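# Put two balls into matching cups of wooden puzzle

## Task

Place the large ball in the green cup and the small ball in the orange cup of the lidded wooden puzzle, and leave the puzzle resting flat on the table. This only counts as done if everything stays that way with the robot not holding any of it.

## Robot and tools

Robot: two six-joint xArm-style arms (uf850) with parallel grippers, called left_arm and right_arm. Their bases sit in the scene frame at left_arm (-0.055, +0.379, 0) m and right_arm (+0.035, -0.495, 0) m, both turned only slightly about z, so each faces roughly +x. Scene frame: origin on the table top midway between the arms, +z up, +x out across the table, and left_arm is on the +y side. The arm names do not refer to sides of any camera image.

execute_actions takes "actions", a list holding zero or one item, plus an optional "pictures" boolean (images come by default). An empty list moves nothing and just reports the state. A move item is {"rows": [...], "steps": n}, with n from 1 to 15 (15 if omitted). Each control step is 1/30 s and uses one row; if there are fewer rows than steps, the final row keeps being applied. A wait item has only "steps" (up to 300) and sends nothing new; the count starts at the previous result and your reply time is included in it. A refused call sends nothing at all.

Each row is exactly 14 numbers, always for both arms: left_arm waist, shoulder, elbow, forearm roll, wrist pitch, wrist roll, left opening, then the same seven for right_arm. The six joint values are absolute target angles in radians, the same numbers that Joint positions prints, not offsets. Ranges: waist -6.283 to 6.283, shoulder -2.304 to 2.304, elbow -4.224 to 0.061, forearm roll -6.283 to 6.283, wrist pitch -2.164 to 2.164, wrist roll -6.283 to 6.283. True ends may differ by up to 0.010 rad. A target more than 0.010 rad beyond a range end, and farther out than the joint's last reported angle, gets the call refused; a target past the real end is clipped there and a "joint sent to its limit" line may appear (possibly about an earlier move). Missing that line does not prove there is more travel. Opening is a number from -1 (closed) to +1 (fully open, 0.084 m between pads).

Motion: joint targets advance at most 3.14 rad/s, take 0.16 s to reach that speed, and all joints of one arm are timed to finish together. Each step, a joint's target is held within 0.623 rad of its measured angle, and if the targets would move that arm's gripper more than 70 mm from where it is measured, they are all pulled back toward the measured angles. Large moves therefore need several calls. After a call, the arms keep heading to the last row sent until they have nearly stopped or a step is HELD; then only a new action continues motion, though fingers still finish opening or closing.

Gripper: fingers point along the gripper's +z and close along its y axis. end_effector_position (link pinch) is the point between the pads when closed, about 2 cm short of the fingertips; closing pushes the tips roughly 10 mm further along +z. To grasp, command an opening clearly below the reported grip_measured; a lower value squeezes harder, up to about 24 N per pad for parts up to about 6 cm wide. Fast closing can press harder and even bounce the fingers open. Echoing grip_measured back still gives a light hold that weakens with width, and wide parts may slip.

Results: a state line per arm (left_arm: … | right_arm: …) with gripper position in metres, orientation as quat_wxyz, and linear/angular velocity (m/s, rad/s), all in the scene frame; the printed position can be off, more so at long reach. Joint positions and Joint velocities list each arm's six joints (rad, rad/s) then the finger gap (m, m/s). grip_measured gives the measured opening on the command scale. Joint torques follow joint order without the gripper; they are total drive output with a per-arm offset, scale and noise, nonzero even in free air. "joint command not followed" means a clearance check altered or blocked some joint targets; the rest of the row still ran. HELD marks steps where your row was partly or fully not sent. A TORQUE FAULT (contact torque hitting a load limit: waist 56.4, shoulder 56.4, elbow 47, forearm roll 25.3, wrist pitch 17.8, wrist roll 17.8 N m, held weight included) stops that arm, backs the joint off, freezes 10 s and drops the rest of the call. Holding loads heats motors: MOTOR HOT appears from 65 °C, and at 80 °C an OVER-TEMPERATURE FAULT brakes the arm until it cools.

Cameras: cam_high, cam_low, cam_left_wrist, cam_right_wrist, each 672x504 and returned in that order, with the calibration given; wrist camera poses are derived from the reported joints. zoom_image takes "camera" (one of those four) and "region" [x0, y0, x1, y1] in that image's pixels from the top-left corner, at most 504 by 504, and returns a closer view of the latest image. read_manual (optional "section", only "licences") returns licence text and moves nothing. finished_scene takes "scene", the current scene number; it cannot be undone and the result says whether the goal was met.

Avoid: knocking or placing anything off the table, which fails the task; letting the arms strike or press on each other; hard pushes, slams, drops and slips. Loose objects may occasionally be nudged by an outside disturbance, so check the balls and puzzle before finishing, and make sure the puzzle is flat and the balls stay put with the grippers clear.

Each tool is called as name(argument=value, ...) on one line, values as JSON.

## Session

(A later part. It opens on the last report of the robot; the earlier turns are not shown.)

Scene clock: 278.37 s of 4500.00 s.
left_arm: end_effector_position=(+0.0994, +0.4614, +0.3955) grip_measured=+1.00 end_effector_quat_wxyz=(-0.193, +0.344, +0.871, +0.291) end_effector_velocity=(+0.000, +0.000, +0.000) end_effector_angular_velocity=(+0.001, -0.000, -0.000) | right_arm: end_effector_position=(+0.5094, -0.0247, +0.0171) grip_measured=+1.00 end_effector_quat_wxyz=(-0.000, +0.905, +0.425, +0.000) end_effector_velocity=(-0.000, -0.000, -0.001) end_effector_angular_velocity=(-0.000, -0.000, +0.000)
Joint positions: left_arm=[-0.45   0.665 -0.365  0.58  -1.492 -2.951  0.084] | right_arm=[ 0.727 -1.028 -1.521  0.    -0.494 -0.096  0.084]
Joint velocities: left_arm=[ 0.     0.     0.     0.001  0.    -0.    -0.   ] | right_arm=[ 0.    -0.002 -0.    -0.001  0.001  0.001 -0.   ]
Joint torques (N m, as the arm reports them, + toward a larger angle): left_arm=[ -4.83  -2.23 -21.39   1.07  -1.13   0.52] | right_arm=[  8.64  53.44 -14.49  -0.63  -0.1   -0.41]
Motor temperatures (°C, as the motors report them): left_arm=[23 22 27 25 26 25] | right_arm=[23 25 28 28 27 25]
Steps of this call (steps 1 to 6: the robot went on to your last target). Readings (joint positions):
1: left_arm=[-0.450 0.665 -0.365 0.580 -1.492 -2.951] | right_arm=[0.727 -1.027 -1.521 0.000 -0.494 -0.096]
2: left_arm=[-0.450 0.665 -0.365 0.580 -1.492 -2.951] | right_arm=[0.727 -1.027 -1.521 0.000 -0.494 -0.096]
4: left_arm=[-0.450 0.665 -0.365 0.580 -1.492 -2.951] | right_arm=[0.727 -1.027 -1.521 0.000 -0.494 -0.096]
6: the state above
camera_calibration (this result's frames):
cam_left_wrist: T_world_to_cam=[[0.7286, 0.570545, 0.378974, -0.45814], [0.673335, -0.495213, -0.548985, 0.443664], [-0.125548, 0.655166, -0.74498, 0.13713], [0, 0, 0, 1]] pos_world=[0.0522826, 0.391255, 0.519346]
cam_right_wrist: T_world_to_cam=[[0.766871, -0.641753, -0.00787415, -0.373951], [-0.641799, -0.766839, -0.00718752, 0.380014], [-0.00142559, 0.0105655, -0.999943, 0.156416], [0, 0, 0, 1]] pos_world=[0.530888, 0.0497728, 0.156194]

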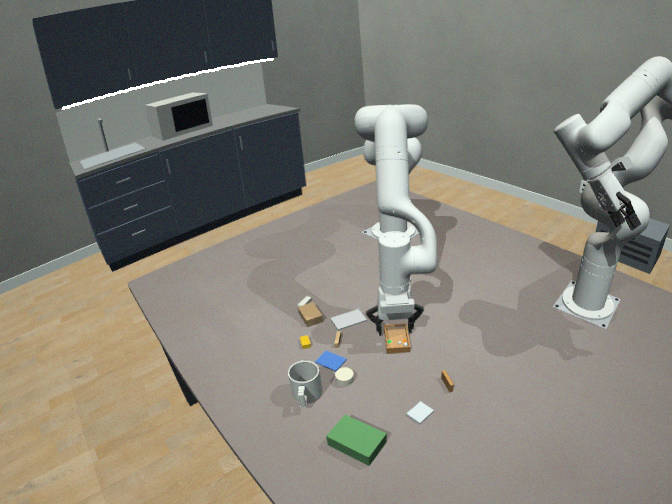

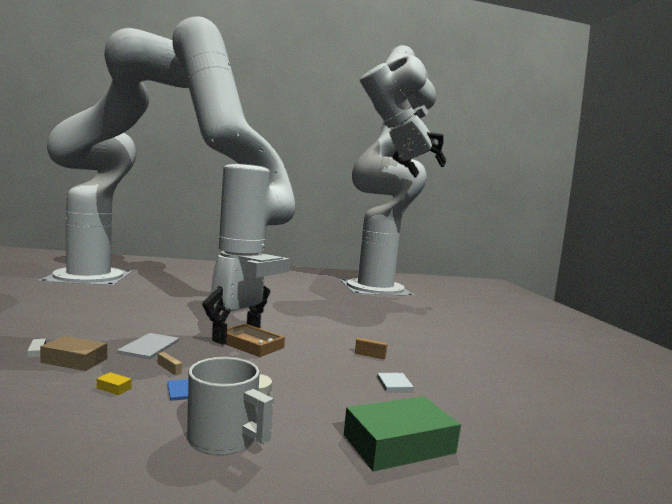

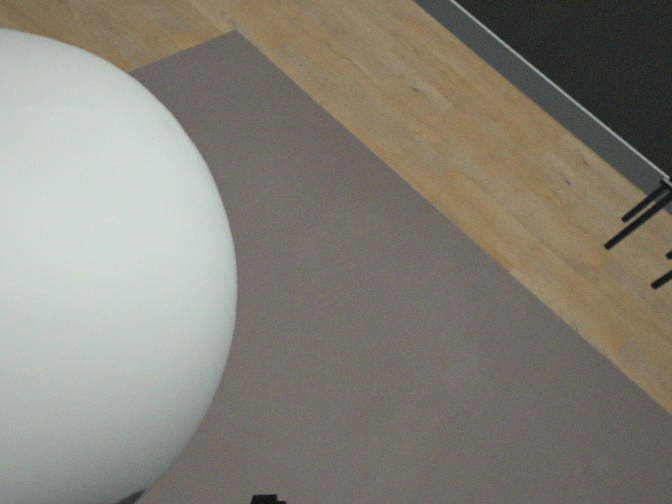

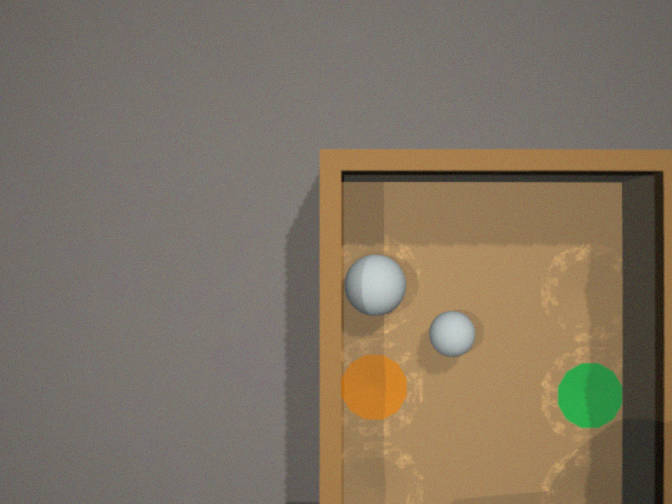

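execute_actions(actions=[{"rows": [[-0.45,0.665,-0.365,0.58,-1.492,-2.951,1, 0.7269,-1.0278,-1.5215,0,-0.4937,-0.0962,0.95],[-0.45,0.665,-0.365,0.58,-1.492,-2.951,1, 0.7269,-1.0278,-1.5215,0,-0.4937,-0.0962,0.91],[-0.45,0.665,-0.365,0.58,-1.492,-2.951,1, 0.7269,-1.0278,-1.5215,0,-0.4937,-0.0962,0.87],[-0.45,0.665,-0.365,0.58,-1.492,-2.951,1, 0.7269,-1.0278,-1.5215,0,-0.4937,-0.0962,0.83],[-0.45,0.665,-0.365,0.58,-1.492,-2.951,1, 0.7269,-1.0278,-1.5215,0,-0.4937,-0.0962,0.80],[-0.45,0.665,-0.365,0.58,-1.492,-2.951,1, 0.7269,-1.0278,-1.5215,0,-0.4937,-0.0962,0.77],[-0.45,0.665,-0.365,0.58,-1.492,-2.951,1, 0.7269,-1.0278,-1.5215,0,-0.4937,-0.0962,0.75],[-0.45,0.665,-0.365,0.58,-1.492,-2.951,1, 0.7269,-1.0278,-1.5215,0,-0.4937,-0.0962,0.73],[-0.45,0.665,-0.365,0.58,-1.492,-2.951,1, 0.7269,-1.0278,-1.5215,0,-0.4937,-0.0962,0.71],[-0.45,0.665,-0.365,0.58,-1.492,-2.951,1, 0.7269,-1.0278,-1.5215,0,-0.4937,-0.0962,0.69],[-0.45,0.665,-0.365,0.58,-1.492,-2.951,1, 0.7269,-1.0278,-1.5215,0,-0.4937,-0.0962,0.67],[-0.45,0.665,-0.365,0.58,-1.492,-2.951,1, 0.7269,-1.0278,-1.5215,0,-0.4937,-0.0962,0.65],[-0.45,0.665,-0.365,0.58,-1.492,-2.951,1, 0.7269,-1.0278,-1.5215,0,-0.4937,-0.0962,0.63],[-0.45,0.665,-0.365,0.58,-1.492,-2.951,1, 0.7269,-1.0278,-1.5215,0,-0.4937,-0.0962,0.61],[-0.45,0.665,-0.365,0.58,-1.492,-2.951,1, 0.7269,-1.0278,-1.5215,0,-0.4937,-0.0962,0.59]], "steps": 15}], pictures=false)

execute_actions(actions=[{"rows": [[-0.45,0.665,-0.365,0.58,-1.492,-2.951,1, 0.7269,-1.0278,-1.5215,0,-0.4937,-0.0962,0.55],[-0.45,0.665,-0.365,0.58,-1.492,-2.951,1, 0.7269,-1.0278,-1.5215,0,-0.4937,-0.0962,0.5],[-0.45,0.665,-0.365,0.58,-1.492,-2.951,1, 0.7269,-1.0278,-1.5215,0,-0.4937,-0.0962,0.45],[-0.45,0.665,-0.365,0.58,-1.492,-2.951,1, 0.7269,-1.0278,-1.5215,0,-0.4937,-0.0962,0.4],[-0.45,0.665,-0.365,0.58,-1.492,-2.951,1, 0.7269,-1.0278,-1.5215,0,-0.4937,-0.0962,0.3],[-0.45,0.665,-0.365,0.58,-1.492,-2.951,1, 0.7269,-1.0278,-1.5215,0,-0.4937,-0.0962,0.2],[-0.45,0.665,-0.365,0.58,-1.492,-2.951,1, 0.7269,-1.0278,-1.5215,0,-0.4937,-0.0962,0.1],[-0.45,0.665,-0.365,0.58,-1.492,-2.951,1, 0.7269,-1.0278,-1.5215,0,-0.4937,-0.0962,0.0]], "steps": 12}])

Scene clock: 301.67 s of 4500.00 s.
left_arm: end_effector_position=(+0.0994, +0.4614, +0.3955) grip_measured=+1.00 end_effector_quat_wxyz=(-0.193, +0.344, +0.871, +0.291) end_effector_velocity=(-0.000, -0.000, -0.000) end_effector_angular_velocity=(-0.000, -0.000, +0.000) | right_arm: end_effector_position=(+0.5094, -0.0247, +0.0170) grip_measured=+0.60 end_effector_quat_wxyz=(+0.000, +0.905, +0.425, +0.000) end_effector_velocity=(+0.000, +0.000, +0.000) end_effector_angular_velocity=(+0.001, -0.001, -0.001)
Joint positions: left_arm=[-0.45   0.665 -0.365  0.58  -1.492 -2.951  0.084] | right_arm=[ 0.727 -1.028 -1.522  0.    -0.494 -0.096  0.069]
Joint velocities: left_arm=[ 0.     0.001  0.    -0.    -0.    -0.    -0.   ] | right_arm=[-0.    -0.    -0.001 -0.     0.     0.001 -0.024]
Joint torques (N m, as the arm reports them, + toward a larger angle): left_arm=[ -4.64  -1.65 -21.37   1.22  -1.13   0.53] | right_arm=[  9.34  53.2  -14.39  -0.41  -0.22  -0.49]
Motor temperatures (°C, as the motors report them): left_arm=[23 22 27 25 26 25] | right_arm=[23 25 28 28 27 25]
Steps of this call (steps 1 to 15: the robot went on to your last target; steps 16 to 90: nothing new was sent; then 19.80 s passed at rest; steps 91 to 105: all 15 steps of this action). Readings (joint positions):
91: left_arm=[-0.450 0.665 -0.365 0.580 -1.492 -2.951] | right_arm=[0.727 -1.028 -1.522 -0.000 -0.494 -0.096]
92: left_arm=[-0.450 0.665 -0.365 0.580 -1.492 -2.951] | right_arm=[0.727 -1.028 -1.522 0.000 -0.494 -0.096]
94: left_arm=[-0.450 0.665 -0.365 0.580 -1.492 -2.951] | right_arm=[0.727 -1.028 -1.521 -0.000 -0.494 -0.096]
98: left_arm=[-0.450 0.665 -0.365 0.580 -1.492 -2.951] | right_arm=[0.727 -1.028 -1.521 -0.000 -0.494 -0.096]
105: the state above

Scene clock: 302.07 s of 4500.00 s.
left_arm: end_effector_position=(+0.0994, +0.4614, +0.3955) grip_measured=+1.00 end_effector_quat_wxyz=(-0.193, +0.344, +0.871, +0.291) end_effector_velocity=(+0.000, +0.000, +0.000) end_effector_angular_velocity=(+0.000, -0.001, -0.000) | right_arm: end_effector_position=(+0.5094, -0.0247, +0.0171) grip_measured=+0.58 end_effector_quat_wxyz=(-0.000, +0.905, +0.425, +0.000) end_effector_velocity=(+0.001, +0.001, +0.000) end_effector_angular_velocity=(+0.002, -0.002, -0.002)
Joint positions: left_arm=[-0.45   0.665 -0.365  0.58  -1.492 -2.951  0.084] | right_arm=[ 0.727 -1.028 -1.522 -0.    -0.494 -0.096  0.068]
Joint velocities: left_arm=[ 0.     0.001 -0.     0.001  0.    -0.     0.   ] | right_arm=[ 0.    -0.    -0.001  0.001  0.001  0.001  0.   ]
Joint torques (N m, as the arm reports them, + toward a larger angle): left_arm=[ -4.61  -2.13 -21.42   1.24  -1.13   0.52] | right_arm=[ 10.44  51.64 -14.01  -0.74  -0.27  -0.34]
Motor temperatures (°C, as the motors report them): left_arm=[23 22 27 25 26 25] | right_arm=[23 25 28 28 27 25]
Steps of this call (steps 1 to 12: all 12 steps of this action). Readings (joint positions):
1: left_arm=[-0.450 0.665 -0.365 0.580 -1.492 -2.951] | right_arm=[0.727 -1.028 -1.522 -0.000 -0.494 -0.096]
2: left_arm=[-0.450 0.665 -0.365 0.580 -1.492 -2.951] | right_arm=[0.727 -1.028 -1.522 -0.000 -0.494 -0.096]
4: left_arm=[-0.450 0.665 -0.365 0.580 -1.492 -2.951] | right_arm=[0.727 -1.028 -1.522 -0.000 -0.494 -0.096]
8: left_arm=[-0.450 0.665 -0.365 0.580 -1.492 -2.951] | right_arm=[0.727 -1.028 -1.522 -0.000 -0.494 -0.096]
12: the state above
camera_calibration (this result's frames):
cam_left_wrist: T_world_to_cam=[[0.728599, 0.570545, 0.378974, -0.45814], [0.673335, -0.495213, -0.548984, 0.443664], [-0.125548, 0.655166, -0.74498, 0.13713], [0, 0, 0, 1]] pos_world=[0.0522826, 0.391255, 0.519346]
cam_right_wrist: T_world_to_cam=[[0.766877, -0.641746, -0.00786499, -0.373956], [-0.641793, -0.766844, -0.00724722, 0.380041], [-0.00138035, 0.0106054, -0.999943, 0.156319], [0, 0, 0, 1]] pos_world=[0.530902, 0.0497893, 0.156123]

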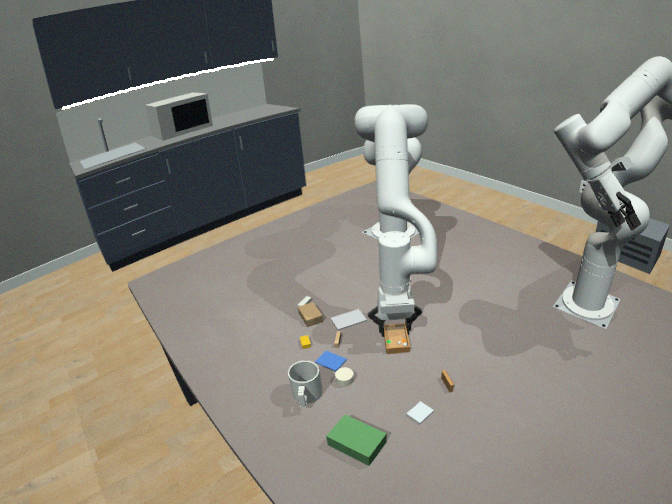

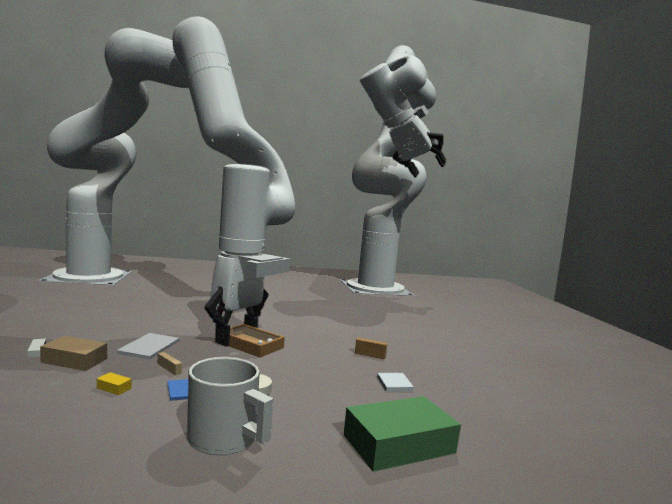

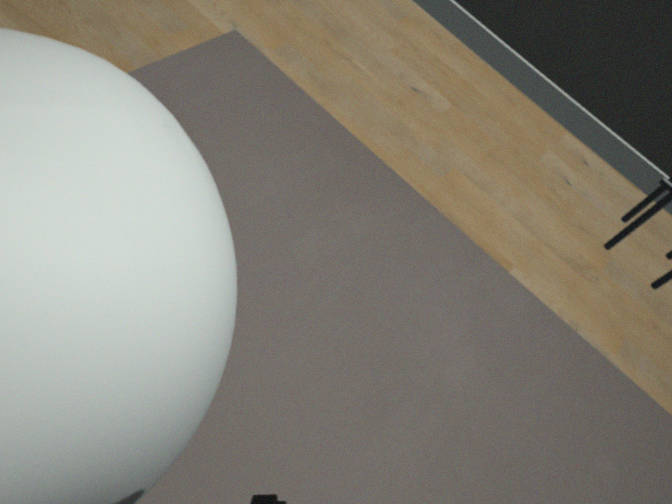

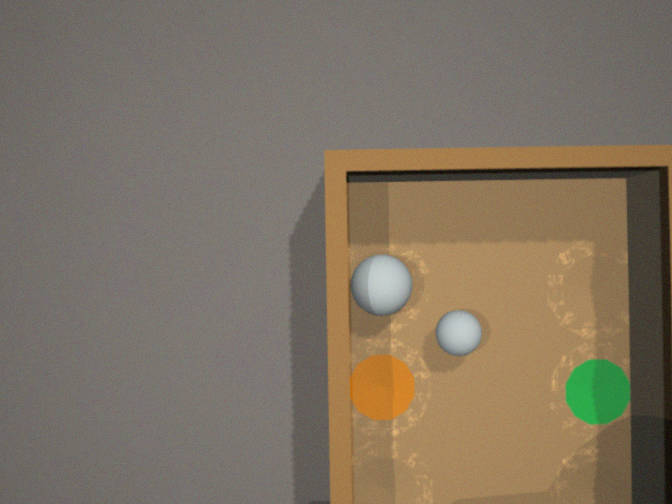

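execute_actions(actions=[{"rows": [[-0.45,0.665,-0.365,0.58,-1.492,-2.951,1, 0.7269,-1.0268,-1.5212,0,-0.4944,-0.0962,0],[-0.45,0.665,-0.365,0.58,-1.492,-2.951,1, 0.7269,-1.0239,-1.5205,0,-0.4966,-0.0955,0],[-0.45,0.665,-0.365,0.58,-1.492,-2.951,1, 0.7269,-1.0191,-1.5192,0,-0.5001,-0.092,0],[-0.45,0.665,-0.365,0.58,-1.492,-2.951,1, 0.7269,-1.0127,-1.5176,0,-0.5049,-0.085,0],[-0.45,0.665,-0.365,0.58,-1.492,-2.951,1, 0.7269,-1.0049,-1.5156,0,-0.5107,-0.076,0],[-0.45,0.665,-0.365,0.58,-1.492,-2.951,1, 0.7269,-0.9962,-1.5133,0,-0.5171,-0.066,0],[-0.45,0.665,-0.365,0.58,-1.492,-2.951,1, 0.7269,-0.9868,-1.5108,0,-0.5240,-0.056,0],[-0.45,0.665,-0.365,0.58,-1.492,-2.951,1, 0.7269,-0.9772,-1.5084,0,-0.5312,-0.045,0],[-0.45,0.665,-0.365,0.58,-1.492,-2.951,1, 0.7269,-0.9678,-1.5059,0,-0.5381,-0.035,0],[-0.45,0.665,-0.365,0.58,-1.492,-2.951,1, 0.7269,-0.9591,-1.5037,0,-0.5446,-0.025,0],[-0.45,0.665,-0.365,0.58,-1.492,-2.951,1, 0.7269,-0.9513,-1.5016,0,-0.5503,-0.016,0],[-0.45,0.665,-0.365,0.58,-1.492,-2.951,1, 0.7269,-0.9449,-1.5000,0,-0.5551,-0.009,0],[-0.45,0.665,-0.365,0.58,-1.492,-2.951,1, 0.7269,-0.9401,-1.4987,0,-0.5586,-0.004,0],[-0.45,0.665,-0.365,0.58,-1.492,-2.951,1, 0.7269,-0.9372,-1.4980,0,-0.5608,-0.001,0],[-0.45,0.665,-0.365,0.58,-1.492,-2.951,1, 0.7269,-0.9362,-1.4977,0,-0.5615,0,0]], "steps": 15}], pictures=false)

execute_actions(actions=[{"steps": 12}])

Scene clock: 394.90 s of 4500.00 s.
left_arm: end_effector_position=(+0.0994, +0.4614, +0.3955) grip_measured=+1.00 end_effector_quat_wxyz=(-0.193, +0.344, +0.871, +0.291) end_effector_velocity=(-0.000, -0.000, +0.000) end_effector_angular_velocity=(-0.002, -0.001, +0.001) | right_arm: end_effector_position=(+0.5099, -0.0242, +0.0612) grip_measured=+0.58 end_effector_quat_wxyz=(-0.000, +0.921, +0.389, +0.001) end_effector_velocity=(-0.001, -0.000, +0.097) end_effector_angular_velocity=(+0.004, -0.003, -0.177)
Joint positions: left_arm=[-0.45   0.665 -0.365  0.58  -1.492 -2.951  0.084] | right_arm=[ 0.727 -0.952 -1.502  0.    -0.549 -0.018  0.068]
Joint velocities: left_arm=[-0.     0.002 -0.    -0.001 -0.     0.    -0.   ] | right_arm=[-0.     0.167  0.041  0.    -0.121  0.177 -0.   ]
Joint torques (N m, as the arm reports them, + toward a larger angle): left_arm=[ -4.4   -1.95 -21.55   1.24  -1.12   0.49] | right_arm=[  9.74  45.91 -14.55  -0.75  -0.2   -0.45]
Motor temperatures (°C, as the motors report them): left_arm=[23 22 27 25 26 25] | right_arm=[23 25 28 28 27 25]
Steps of this call (steps 1 to 15: the robot went on to your last target; steps 16 to 90: nothing new was sent; then 89.33 s passed at rest; steps 91 to 105: all 15 steps of this action). Readings (joint positions):
91: left_arm=[-0.450 0.665 -0.365 0.580 -1.492 -2.951] | right_arm=[0.727 -1.028 -1.522 -0.000 -0.494 -0.096]
92: left_arm=[-0.450 0.665 -0.365 0.580 -1.492 -2.951] | right_arm=[0.727 -1.028 -1.521 0.000 -0.494 -0.096]
94: left_arm=[-0.450 0.665 -0.365 0.580 -1.492 -2.951] | right_arm=[0.727 -1.026 -1.520 0.000 -0.496 -0.095]
98: left_arm=[-0.450 0.665 -0.365 0.580 -1.492 -2.951] | right_arm=[0.727 -1.006 -1.515 0.000 -0.510 -0.076]
105: the state above

Scene clock: 395.30 s of 4500.00 s.
left_arm: end_effector_position=(+0.0994, +0.4614, +0.3955) grip_measured=+1.00 end_effector_quat_wxyz=(-0.193, +0.344, +0.871, +0.291) end_effector_velocity=(+0.000, -0.000, -0.000) end_effector_angular_velocity=(-0.000, +0.001, -0.000) | right_arm: end_effector_position=(+0.5093, -0.0248, +0.0697) grip_measured=+0.58 end_effector_quat_wxyz=(+0.000, +0.925, +0.381, -0.000) end_effector_velocity=(+0.000, +0.000, +0.002) end_effector_angular_velocity=(+0.001, -0.002, -0.004)
Joint positions: left_arm=[-0.45   0.665 -0.365  0.58  -1.492 -2.951  0.084] | right_arm=[ 0.727 -0.937 -1.498 -0.    -0.561 -0.     0.068]
Joint velocities: left_arm=[ 0.    -0.    -0.    -0.     0.     0.001 -0.   ] | right_arm=[-0.     0.004  0.    -0.001 -0.002  0.005  0.   ]
Joint torques (N m, as the arm reports them, + toward a larger angle): left_arm=[ -5.02  -2.38 -21.04   1.36  -1.12   0.47] | right_arm=[  8.82  53.11 -15.48  -0.29  -0.08  -0.49]
Motor temperatures (°C, as the motors report them): left_arm=[23 22 27 25 26 25] | right_arm=[23 25 28 28 27 25]
Steps of this call (steps 1 to 12: the robot went on to your last target). Readings (joint positions):
1: left_arm=[-0.450 0.665 -0.365 0.580 -1.492 -2.951] | right_arm=[0.727 -0.947 -1.501 0.000 -0.553 -0.013]
2: left_arm=[-0.450 0.665 -0.365 0.580 -1.492 -2.951] | right_arm=[0.727 -0.944 -1.500 0.000 -0.555 -0.009]
4: left_arm=[-0.450 0.665 -0.365 0.580 -1.492 -2.951] | right_arm=[0.727 -0.940 -1.499 0.000 -0.558 -0.004]
8: left_arm=[-0.450 0.665 -0.365 0.580 -1.492 -2.951] | right_arm=[0.727 -0.938 -1.498 -0.000 -0.561 -0.001]
12: the state above
camera_calibration (this result's frames):
cam_left_wrist: T_world_to_cam=[[0.728599, 0.570545, 0.378974, -0.45814], [0.673335, -0.495213, -0.548984, 0.443664], [-0.125548, 0.655166, -0.74498, 0.13713], [0, 0, 0, 1]] pos_world=[0.0522826, 0.391255, 0.519346]
cam_right_wrist: T_world_to_cam=[[0.701905, -0.712227, -0.00788261, -0.342185], [-0.71227, -0.701873, -0.0067606, 0.417701], [-0.000717508, 0.0103598, -0.999946, 0.20858], [0, 0, 0, 1]] pos_world=[0.537847, 0.0472992, 0.208695]

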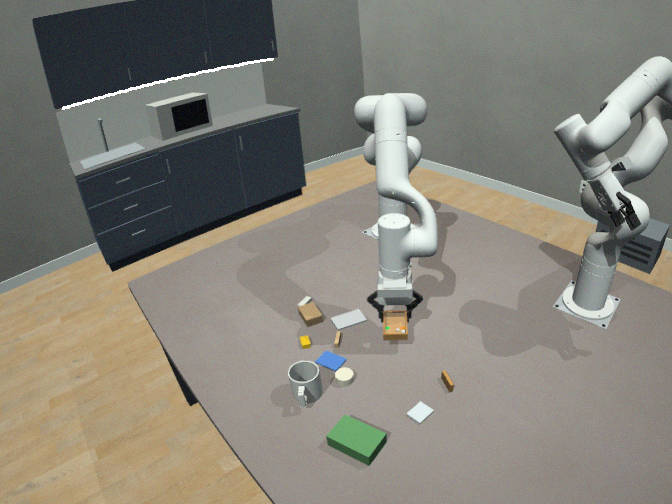

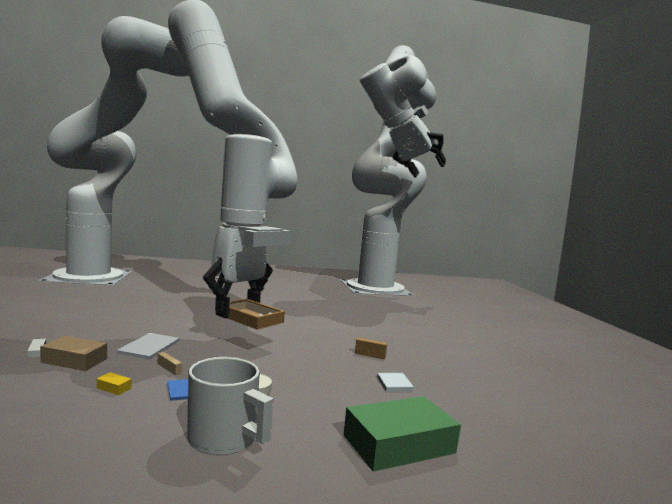

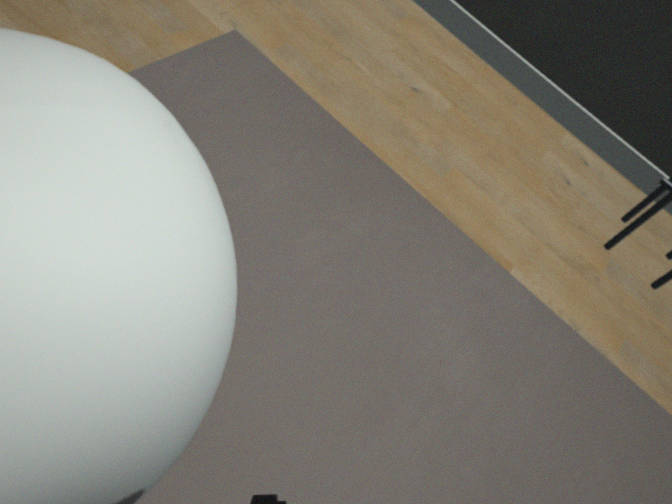

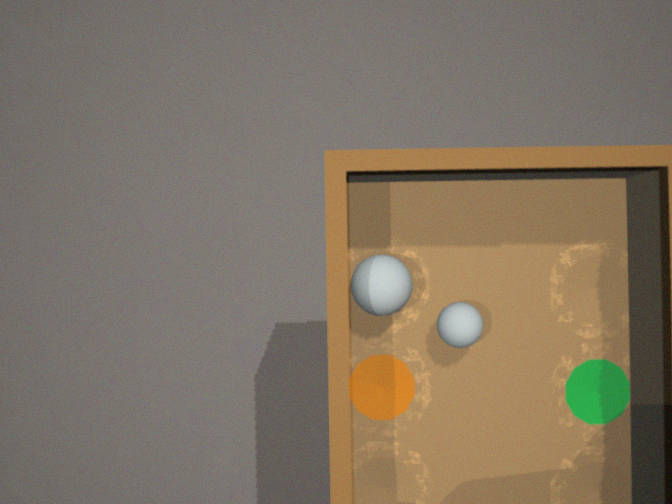

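execute_actions(actions=[{"rows": [[-0.45,0.665,-0.365,0.58,-1.492,-2.951,1, 0.7265,-0.9325,-1.4899,0.0025,-0.5494,-0.0026,0],[-0.45,0.665,-0.365,0.58,-1.492,-2.951,1, 0.7260,-0.9288,-1.4821,0.005,-0.5373,-0.0053,0],[-0.45,0.665,-0.365,0.58,-1.492,-2.951,1, 0.7256,-0.9252,-1.4744,0.0075,-0.5253,-0.0079,0],[-0.45,0.665,-0.365,0.58,-1.492,-2.951,1, 0.7251,-0.9215,-1.4666,0.01,-0.5132,-0.0106,0],[-0.45,0.665,-0.365,0.58,-1.492,-2.951,1, 0.7247,-0.9178,-1.4588,0.0125,-0.5011,-0.0132,0]], "steps": 15}])

execute_actions(actions=[{"steps": 9}])

Scene clock: 415.67 s of 4500.00 s.
left_arm: end_effector_position=(+0.0994, +0.4614, +0.3955) grip_measured=+1.00 end_effector_quat_wxyz=(-0.193, +0.344, +0.871, +0.291) end_effector_velocity=(-0.000, -0.000, -0.000) end_effector_angular_velocity=(-0.001, +0.001, +0.000) | right_arm: end_effector_position=(+0.5091, -0.0250, +0.0688) grip_measured=+0.58 end_effector_quat_wxyz=(-0.010, +0.924, +0.381, +0.017) end_effector_velocity=(+0.000, -0.000, -0.000) end_effector_angular_velocity=(+0.006, -0.005, +0.002)
Joint positions: left_arm=[-0.45   0.665 -0.365  0.58  -1.492 -2.951  0.084] | right_arm=[ 0.725 -0.918 -1.46   0.012 -0.502 -0.013  0.068]
Joint velocities: left_arm=[-0.    -0.    -0.    -0.001 -0.     0.    -0.   ] | right_arm=[-0.     0.004  0.007  0.002  0.011 -0.004 -0.   ]
Joint torques (N m, as the arm reports them, + toward a larger angle): left_arm=[ -5.27  -2.6  -21.48   1.3   -1.15   0.55] | right_arm=[ 10.67  52.03 -15.17  -0.72  -0.21  -0.33]
Motor temperatures (°C, as the motors report them): left_arm=[23 22 27 25 26 25] | right_arm=[23 25 28 28 27 25]
Steps of this call (steps 1 to 30: the robot went on to your last target; steps 31 to 90: nothing new was sent; then 16.87 s passed at rest; steps 91 to 105: all 15 steps of this action). Readings (joint positions):
91: left_arm=[-0.450 0.665 -0.365 0.580 -1.492 -2.951] | right_arm=[0.727 -0.936 -1.498 0.000 -0.561 -0.000]
92: left_arm=[-0.450 0.665 -0.365 0.580 -1.492 -2.951] | right_arm=[0.727 -0.935 -1.496 0.001 -0.559 -0.001]
94: left_arm=[-0.450 0.665 -0.365 0.580 -1.492 -2.951] | right_arm=[0.726 -0.932 -1.488 0.003 -0.547 -0.003]
98: left_arm=[-0.450 0.665 -0.365 0.580 -1.492 -2.951] | right_arm=[0.725 -0.922 -1.467 0.010 -0.515 -0.010]
105: the state above
camera_calibration (this result's frames):
cam_left_wrist: T_world_to_cam=[[0.7286, 0.570545, 0.378974, -0.45814], [0.673335, -0.495213, -0.548985, 0.443664], [-0.125548, 0.655166, -0.74498, 0.13713], [0, 0, 0, 1]] pos_world=[0.0522826, 0.391255, 0.519346]
cam_right_wrist: T_world_to_cam=[[0.702063, -0.711981, -0.0138389, -0.341851], [-0.711738, -0.700926, -0.0461659, 0.41991], [0.0231693, 0.042261, -0.998838, 0.196231], [0, 0, 0, 1]] pos_world=[0.53432, 0.0426416, 0.210658]

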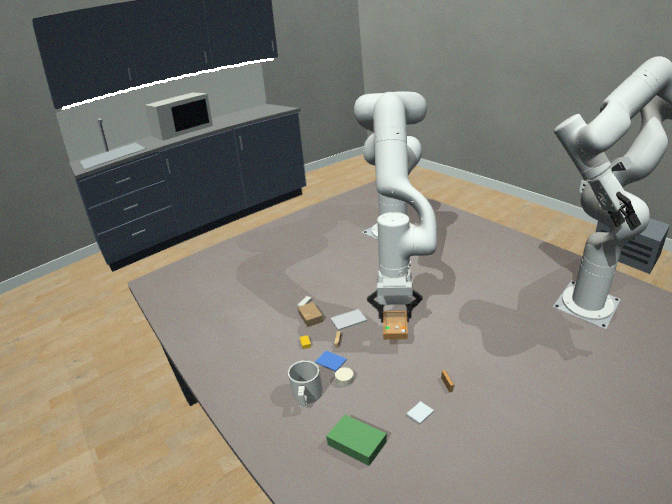

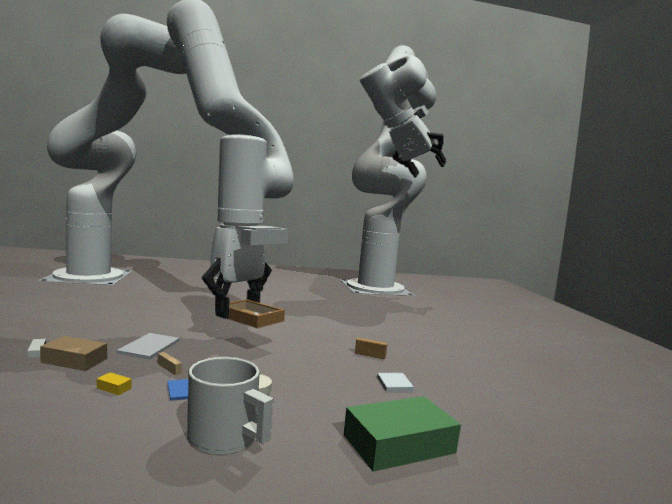

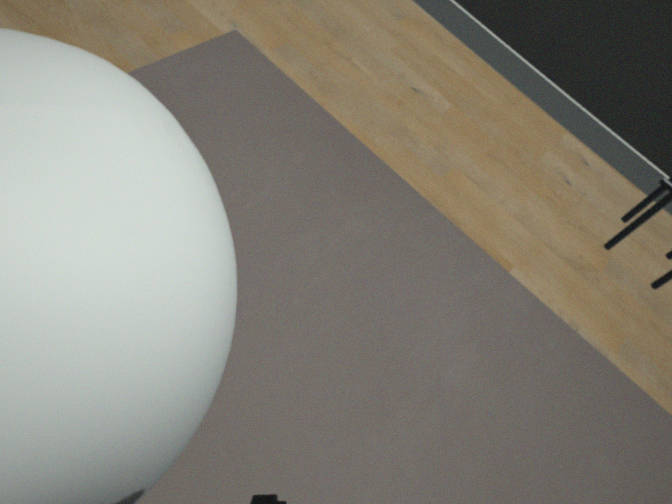

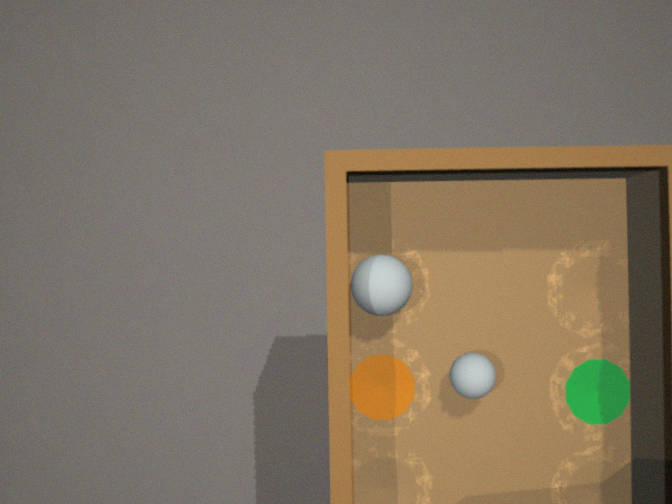

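Scene clock: 415.97 s of 4500.00 s.
left_arm: end_effector_position=(+0.0994, +0.4614, +0.3955) grip_measured=+1.00 end_effector_quat_wxyz=(-0.193, +0.344, +0.871, +0.291) end_effector_velocity=(+0.000, -0.000, -0.000) end_effector_angular_velocity=(+0.000, +0.001, -0.000) | right_arm: end_effector_position=(+0.5091, -0.0250, +0.0688) grip_measured=+0.58 end_effector_quat_wxyz=(-0.010, +0.924, +0.381, +0.017) end_effector_velocity=(-0.000, -0.000, -0.000) end_effector_angular_velocity=(-0.001, +0.001, -0.001)
Joint positions: left_arm=[-0.45   0.665 -0.365  0.58  -1.492 -2.951  0.084] | right_arm=[ 0.725 -0.918 -1.459  0.012 -0.501 -0.013  0.068]
Joint velocities: left_arm=[ 0.    -0.001  0.    -0.     0.     0.     0.   ] | right_arm=[-0.     0.     0.001  0.    -0.001  0.001  0.   ]
Joint torques (N m, as the arm reports them, + toward a larger angle): left_arm=[ -4.91  -2.49 -21.21   1.22  -1.12   0.51] | right_arm=[  9.47  52.8  -15.64  -0.71  -0.07  -0.37]
Motor temperatures (°C, as the motors report them): left_arm=[23 22 27 25 26 25] | right_arm=[23 25 28 28 27 25]
Steps of this call (steps 1 to 9: the robot went on to your last target). Readings (joint positions):
1: left_arm=[-0.450 0.665 -0.365 0.580 -1.492 -2.951] | right_arm=[0.725 -0.918 -1.459 0.012 -0.502 -0.013]
2: left_arm=[-0.450 0.665 -0.365 0.580 -1.492 -2.951] | right_arm=[0.725 -0.918 -1.459 0.012 -0.502 -0.013]
4: left_arm=[-0.450 0.665 -0.365 0.580 -1.492 -2.951] | right_arm=[0.725 -0.918 -1.459 0.012 -0.501 -0.013]
8: left_arm=[-0.450 0.665 -0.365 0.580 -1.492 -2.951] | right_arm=[0.725 -0.918 -1.459 0.012 -0.501 -0.013]
9: the state above
camera_calibration (this result's frames):
cam_left_wrist: T_world_to_cam=[[0.7286, 0.570545, 0.378974, -0.45814], [0.673335, -0.495213, -0.548985, 0.443664], [-0.125548, 0.655166, -0.74498, 0.137129], [0, 0, 0, 1]] pos_world=[0.0522825, 0.391255, 0.519346]
cam_right_wrist: T_world_to_cam=[[0.702064, -0.711978, -0.0139418, -0.34185], [-0.711722, -0.700892, -0.046925, 0.419941], [0.0236379, 0.042867, -0.998801, 0.195987], [0, 0, 0, 1]] pos_world=[0.534248, 0.0425425, 0.210691]

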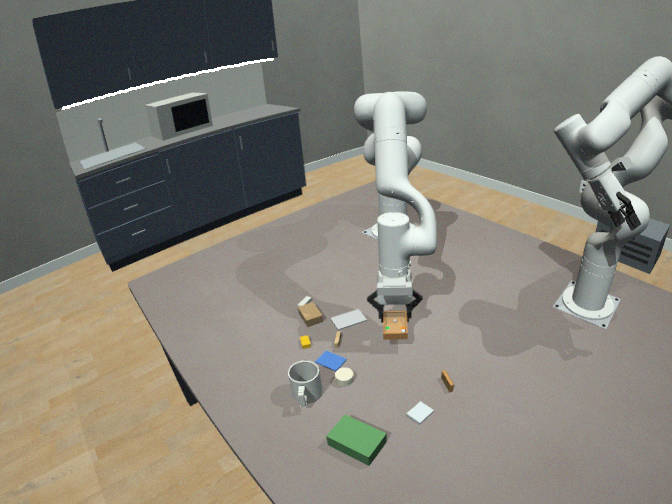

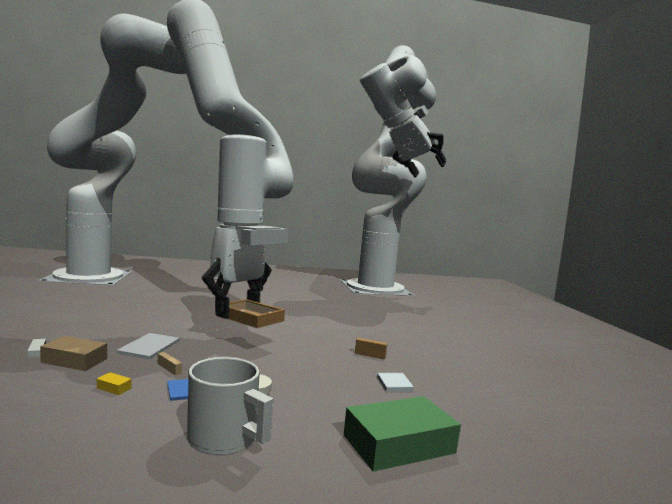

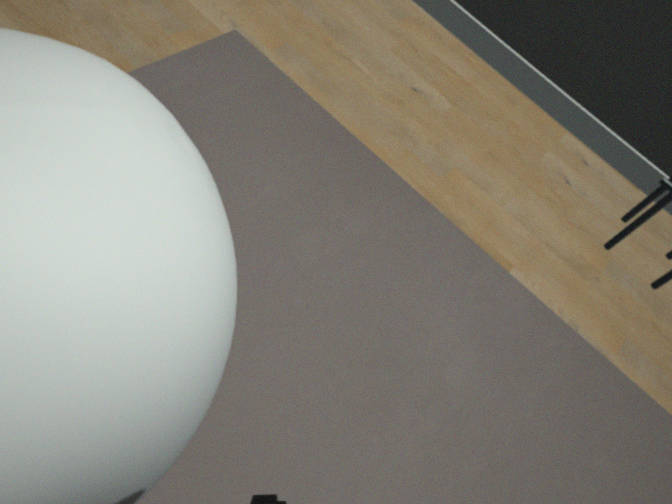

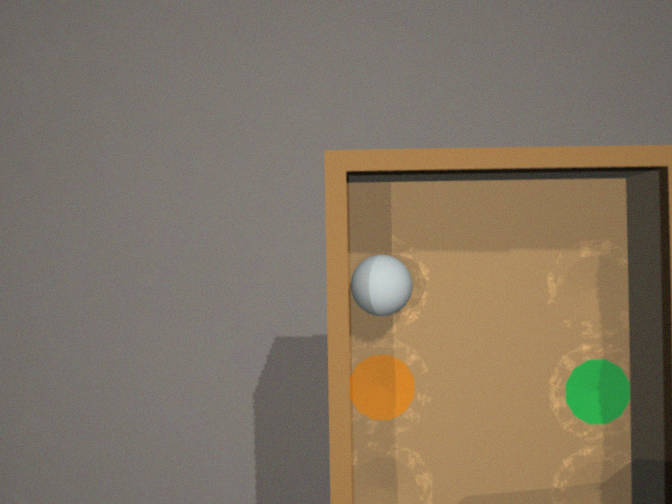

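execute_actions(actions=[{"rows": [[-0.45,0.665,-0.365,0.58,-1.492,-2.951,1, 0.7228,-0.9191,-1.4614,0.0224,-0.5053,-0.0236,0],[-0.45,0.665,-0.365,0.58,-1.492,-2.951,1, 0.7209,-0.9204,-1.4640,0.0323,-0.5095,-0.0339,0],[-0.45,0.665,-0.365,0.58,-1.492,-2.951,1, 0.7190,-0.9216,-1.4666,0.0421,-0.5136,-0.0443,0],[-0.45,0.665,-0.365,0.58,-1.492,-2.951,1, 0.7171,-0.9229,-1.4692,0.0520,-0.5178,-0.0546,0],[-0.45,0.665,-0.365,0.58,-1.492,-2.951,1, 0.7152,-0.9242,-1.4717,0.0619,-0.5220,-0.0650,0],[-0.45,0.665,-0.365,0.58,-1.492,-2.951,1, 0.7133,-0.9255,-1.4743,0.0718,-0.5262,-0.0753,0],[-0.45,0.665,-0.365,0.58,-1.492,-2.951,1, 0.7114,-0.9267,-1.4769,0.0816,-0.5303,-0.0857,0],[-0.45,0.665,-0.365,0.58,-1.492,-2.951,1, 0.7095,-0.9280,-1.4795,0.0915,-0.5345,-0.0960,0]], "steps": 15}], pictures=false)

execute_actions(actions=[{"rows": [[-0.45,0.665,-0.365,0.58,-1.492,-2.951,1, 0.7095,-0.9280,-1.4795,0.0915,-0.5345,-0.0960,0],[-0.45,0.665,-0.365,0.58,-1.492,-2.951,1, 0.7095,-0.9280,-1.4795,0.0915,-0.5345,-0.0960,0],[-0.45,0.665,-0.365,0.58,-1.492,-2.951,1, 0.7095,-0.9280,-1.4795,0.0915,-0.5345,-0.0960,0],[-0.45,0.665,-0.365,0.58,-1.492,-2.951,1, 0.7073,-0.9272,-1.4774,0.1040,-0.5318,-0.1090,0],[-0.45,0.665,-0.365,0.58,-1.492,-2.951,1, 0.7051,-0.9263,-1.4752,0.1164,-0.5292,-0.1221,0],[-0.45,0.665,-0.365,0.58,-1.492,-2.951,1, 0.7030,-0.9255,-1.4731,0.1289,-0.5265,-0.1351,0],[-0.45,0.665,-0.365,0.58,-1.492,-2.951,1, 0.7008,-0.9247,-1.4709,0.1414,-0.5239,-0.1482,0],[-0.45,0.665,-0.365,0.58,-1.492,-2.951,1, 0.6986,-0.9239,-1.4688,0.1538,-0.5212,-0.1612,0],[-0.45,0.665,-0.365,0.58,-1.492,-2.951,1, 0.6964,-0.9230,-1.4666,0.1663,-0.5186,-0.1742,0],[-0.45,0.665,-0.365,0.58,-1.492,-2.951,1, 0.6943,-0.9222,-1.4645,0.1787,-0.5159,-0.1873,0],[-0.45,0.665,-0.365,0.58,-1.492,-2.951,1, 0.6921,-0.9214,-1.4623,0.1912,-0.5133,-0.2003,0]], "steps": 15}])

zoom_image(camera="cam_high", region=[360, 285, 430, 350])

Scene clock: 528.30 s of 4500.00 s.
left_arm: end_effector_position=(+0.0994, +0.4614, +0.3955) grip_measured=+1.00 end_effector_quat_wxyz=(-0.193, +0.344, +0.871, +0.291) end_effector_velocity=(-0.000, -0.000, -0.000) end_effector_angular_velocity=(-0.001, +0.001, +0.001) | right_arm: end_effector_position=(+0.5095, -0.0250, +0.0693) grip_measured=+0.58 end_effector_quat_wxyz=(-0.024, +0.924, +0.381, +0.001) end_effector_velocity=(+0.000, +0.001, +0.001) end_effector_angular_velocity=(+0.008, +0.015, +0.005)
Joint positions: left_arm=[-0.45   0.665 -0.365  0.58  -1.492 -2.951  0.084] | right_arm=[ 0.71  -0.928 -1.479  0.088 -0.533 -0.093  0.068]
Joint velocities: left_arm=[-0.    -0.001 -0.    -0.002  0.    -0.001 -0.   ] | right_arm=[-0.005 -0.004 -0.009  0.03  -0.013 -0.035 -0.   ]
Joint torques (N m, as the arm reports them, + toward a larger angle): left_arm=[ -4.59  -2.15 -21.28   1.24  -1.19   0.52] | right_arm=[  9.84  53.26 -15.1   -0.39  -0.16  -0.56]
Motor temperatures (°C, as the motors report them): left_arm=[23 22 27 25 26 25] | right_arm=[23 25 28 28 27 25]
Steps of this call (steps 1 to 15: the robot went on to your last target; steps 16 to 100: nothing new was sent; then 108.50 s passed at rest; steps 101 to 115: all 15 steps of this action). Readings (joint positions):
101: left_arm=[-0.450 0.665 -0.365 0.580 -1.492 -2.951] | right_arm=[0.725 -0.918 -1.459 0.013 -0.501 -0.013]
102: left_arm=[-0.450 0.665 -0.365 0.580 -1.492 -2.951] | right_arm=[0.724 -0.918 -1.459 0.015 -0.502 -0.016]
104: left_arm=[-0.450 0.665 -0.365 0.580 -1.492 -2.951] | right_arm=[0.723 -0.919 -1.462 0.024 -0.506 -0.026]
108: left_arm=[-0.450 0.665 -0.365 0.580 -1.492 -2.951] | right_arm=[0.716 -0.924 -1.470 0.057 -0.520 -0.060]
115: the state above

Scene clock: 528.80 s of 4500.00 s.
left_arm: end_effector_position=(+0.0994, +0.4614, +0.3955) grip_measured=+1.00 end_effector_quat_wxyz=(-0.193, +0.344, +0.871, +0.291) end_effector_velocity=(+0.000, +0.000, -0.000) end_effector_angular_velocity=(+0.001, +0.000, -0.000) | right_arm: end_effector_position=(+0.5095, -0.0253, +0.0687) grip_measured=+0.58 end_effector_quat_wxyz=(-0.047, +0.924, +0.380, +0.000) end_effector_velocity=(+0.000, +0.000, -0.000) end_effector_angular_velocity=(+0.055, +0.019, +0.004)
Joint positions: left_arm=[-0.45   0.665 -0.365  0.58  -1.492 -2.951  0.084] | right_arm=[ 0.694 -0.922 -1.464  0.18  -0.516 -0.188  0.068]
Joint velocities: left_arm=[ 0.    -0.001  0.     0.001  0.     0.    -0.   ] | right_arm=[-0.02   0.008  0.019  0.119  0.024 -0.128  0.   ]
Joint torques (N m, as the arm reports them, + toward a larger angle): left_arm=[ -5.08  -1.96 -21.62   1.17  -1.15   0.5 ] | right_arm=[ 10.67  53.13 -16.5   -1.26  -0.16  -0.32]
Motor temperatures (°C, as the motors report them): left_arm=[23 22 27 25 26 25] | right_arm=[23 25 28 28 27 25]
Steps of this call (steps 1 to 15: all 15 steps of this action). Readings (joint positions):
1: left_arm=[-0.450 0.665 -0.365 0.580 -1.492 -2.951] | right_arm=[0.710 -0.928 -1.479 0.089 -0.534 -0.094]
2: left_arm=[-0.450 0.665 -0.365 0.580 -1.492 -2.951] | right_arm=[0.710 -0.928 -1.479 0.090 -0.534 -0.094]
4: left_arm=[-0.450 0.665 -0.365 0.580 -1.492 -2.951] | right_arm=[0.710 -0.928 -1.479 0.091 -0.534 -0.095]
8: left_arm=[-0.450 0.665 -0.365 0.580 -1.492 -2.951] | right_arm=[0.706 -0.926 -1.475 0.115 -0.529 -0.120]
15: the state above
camera_calibration (this result's frames):
cam_left_wrist: T_world_to_cam=[[0.7286, 0.570545, 0.378974, -0.45814], [0.673335, -0.495213, -0.548985, 0.443664], [-0.125548, 0.655166, -0.74498, 0.13713], [0, 0, 0, 1]] pos_world=[0.0522826, 0.391255, 0.519346]
cam_right_wrist: T_world_to_cam=[[0.699573, -0.708195, -0.0951693, -0.335374], [-0.713639, -0.69921, -0.0427206, 0.420699], [-0.0362887, 0.0978027, -0.994544, 0.227553], [0, 0, 0, 1]] pos_world=[0.543104, 0.0343913, 0.212367]

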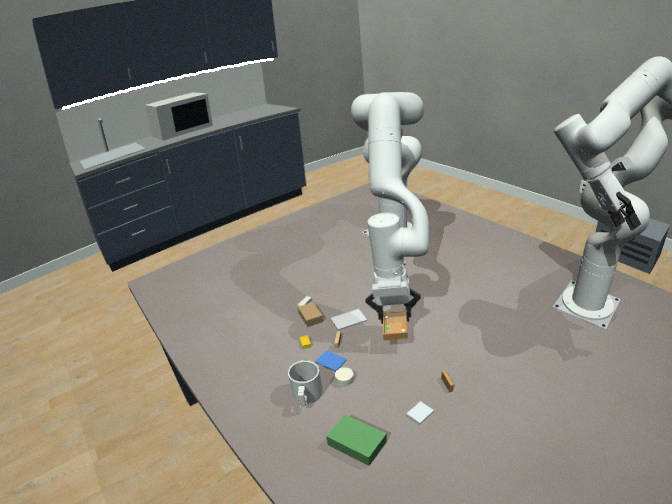

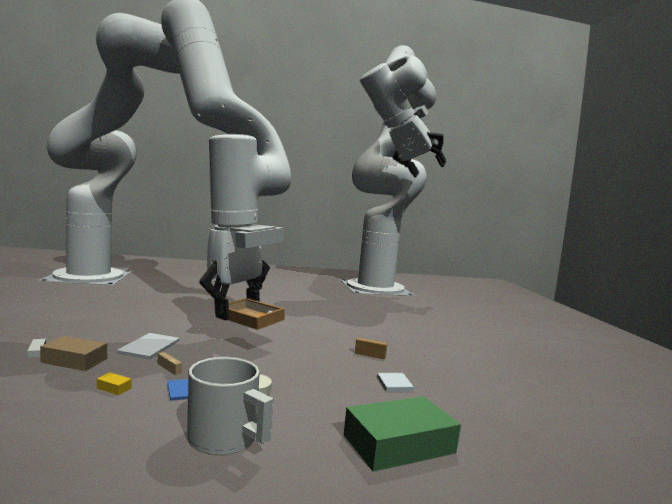

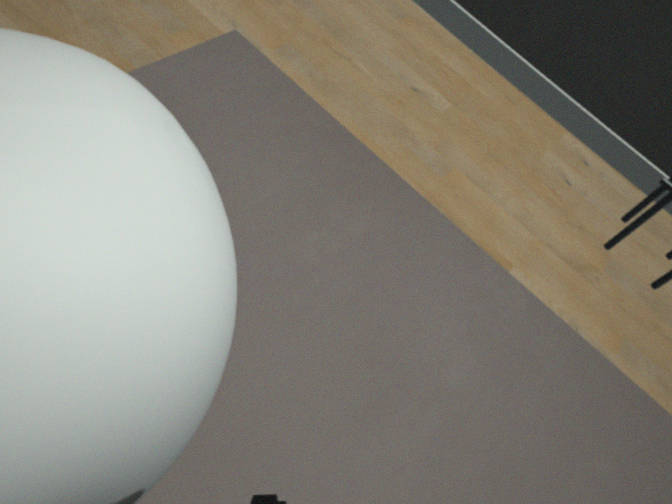

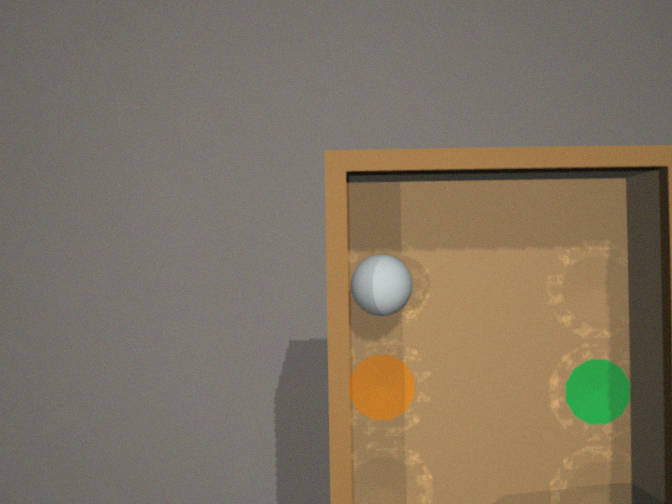

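Region (360, 285, 430, 350) of cam_high's 672x504 image, scaled by 7.200, with more detail than that image has; it fills the top 468 rows of this view, and the rest is white.

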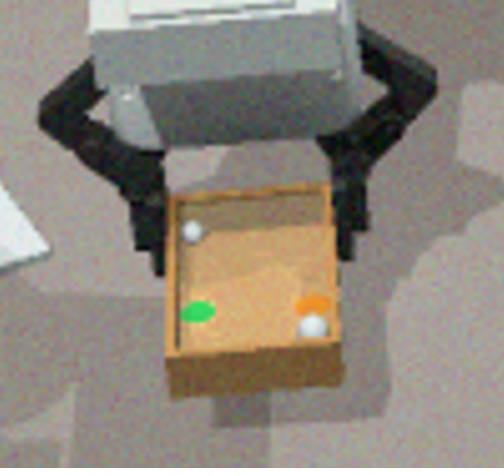

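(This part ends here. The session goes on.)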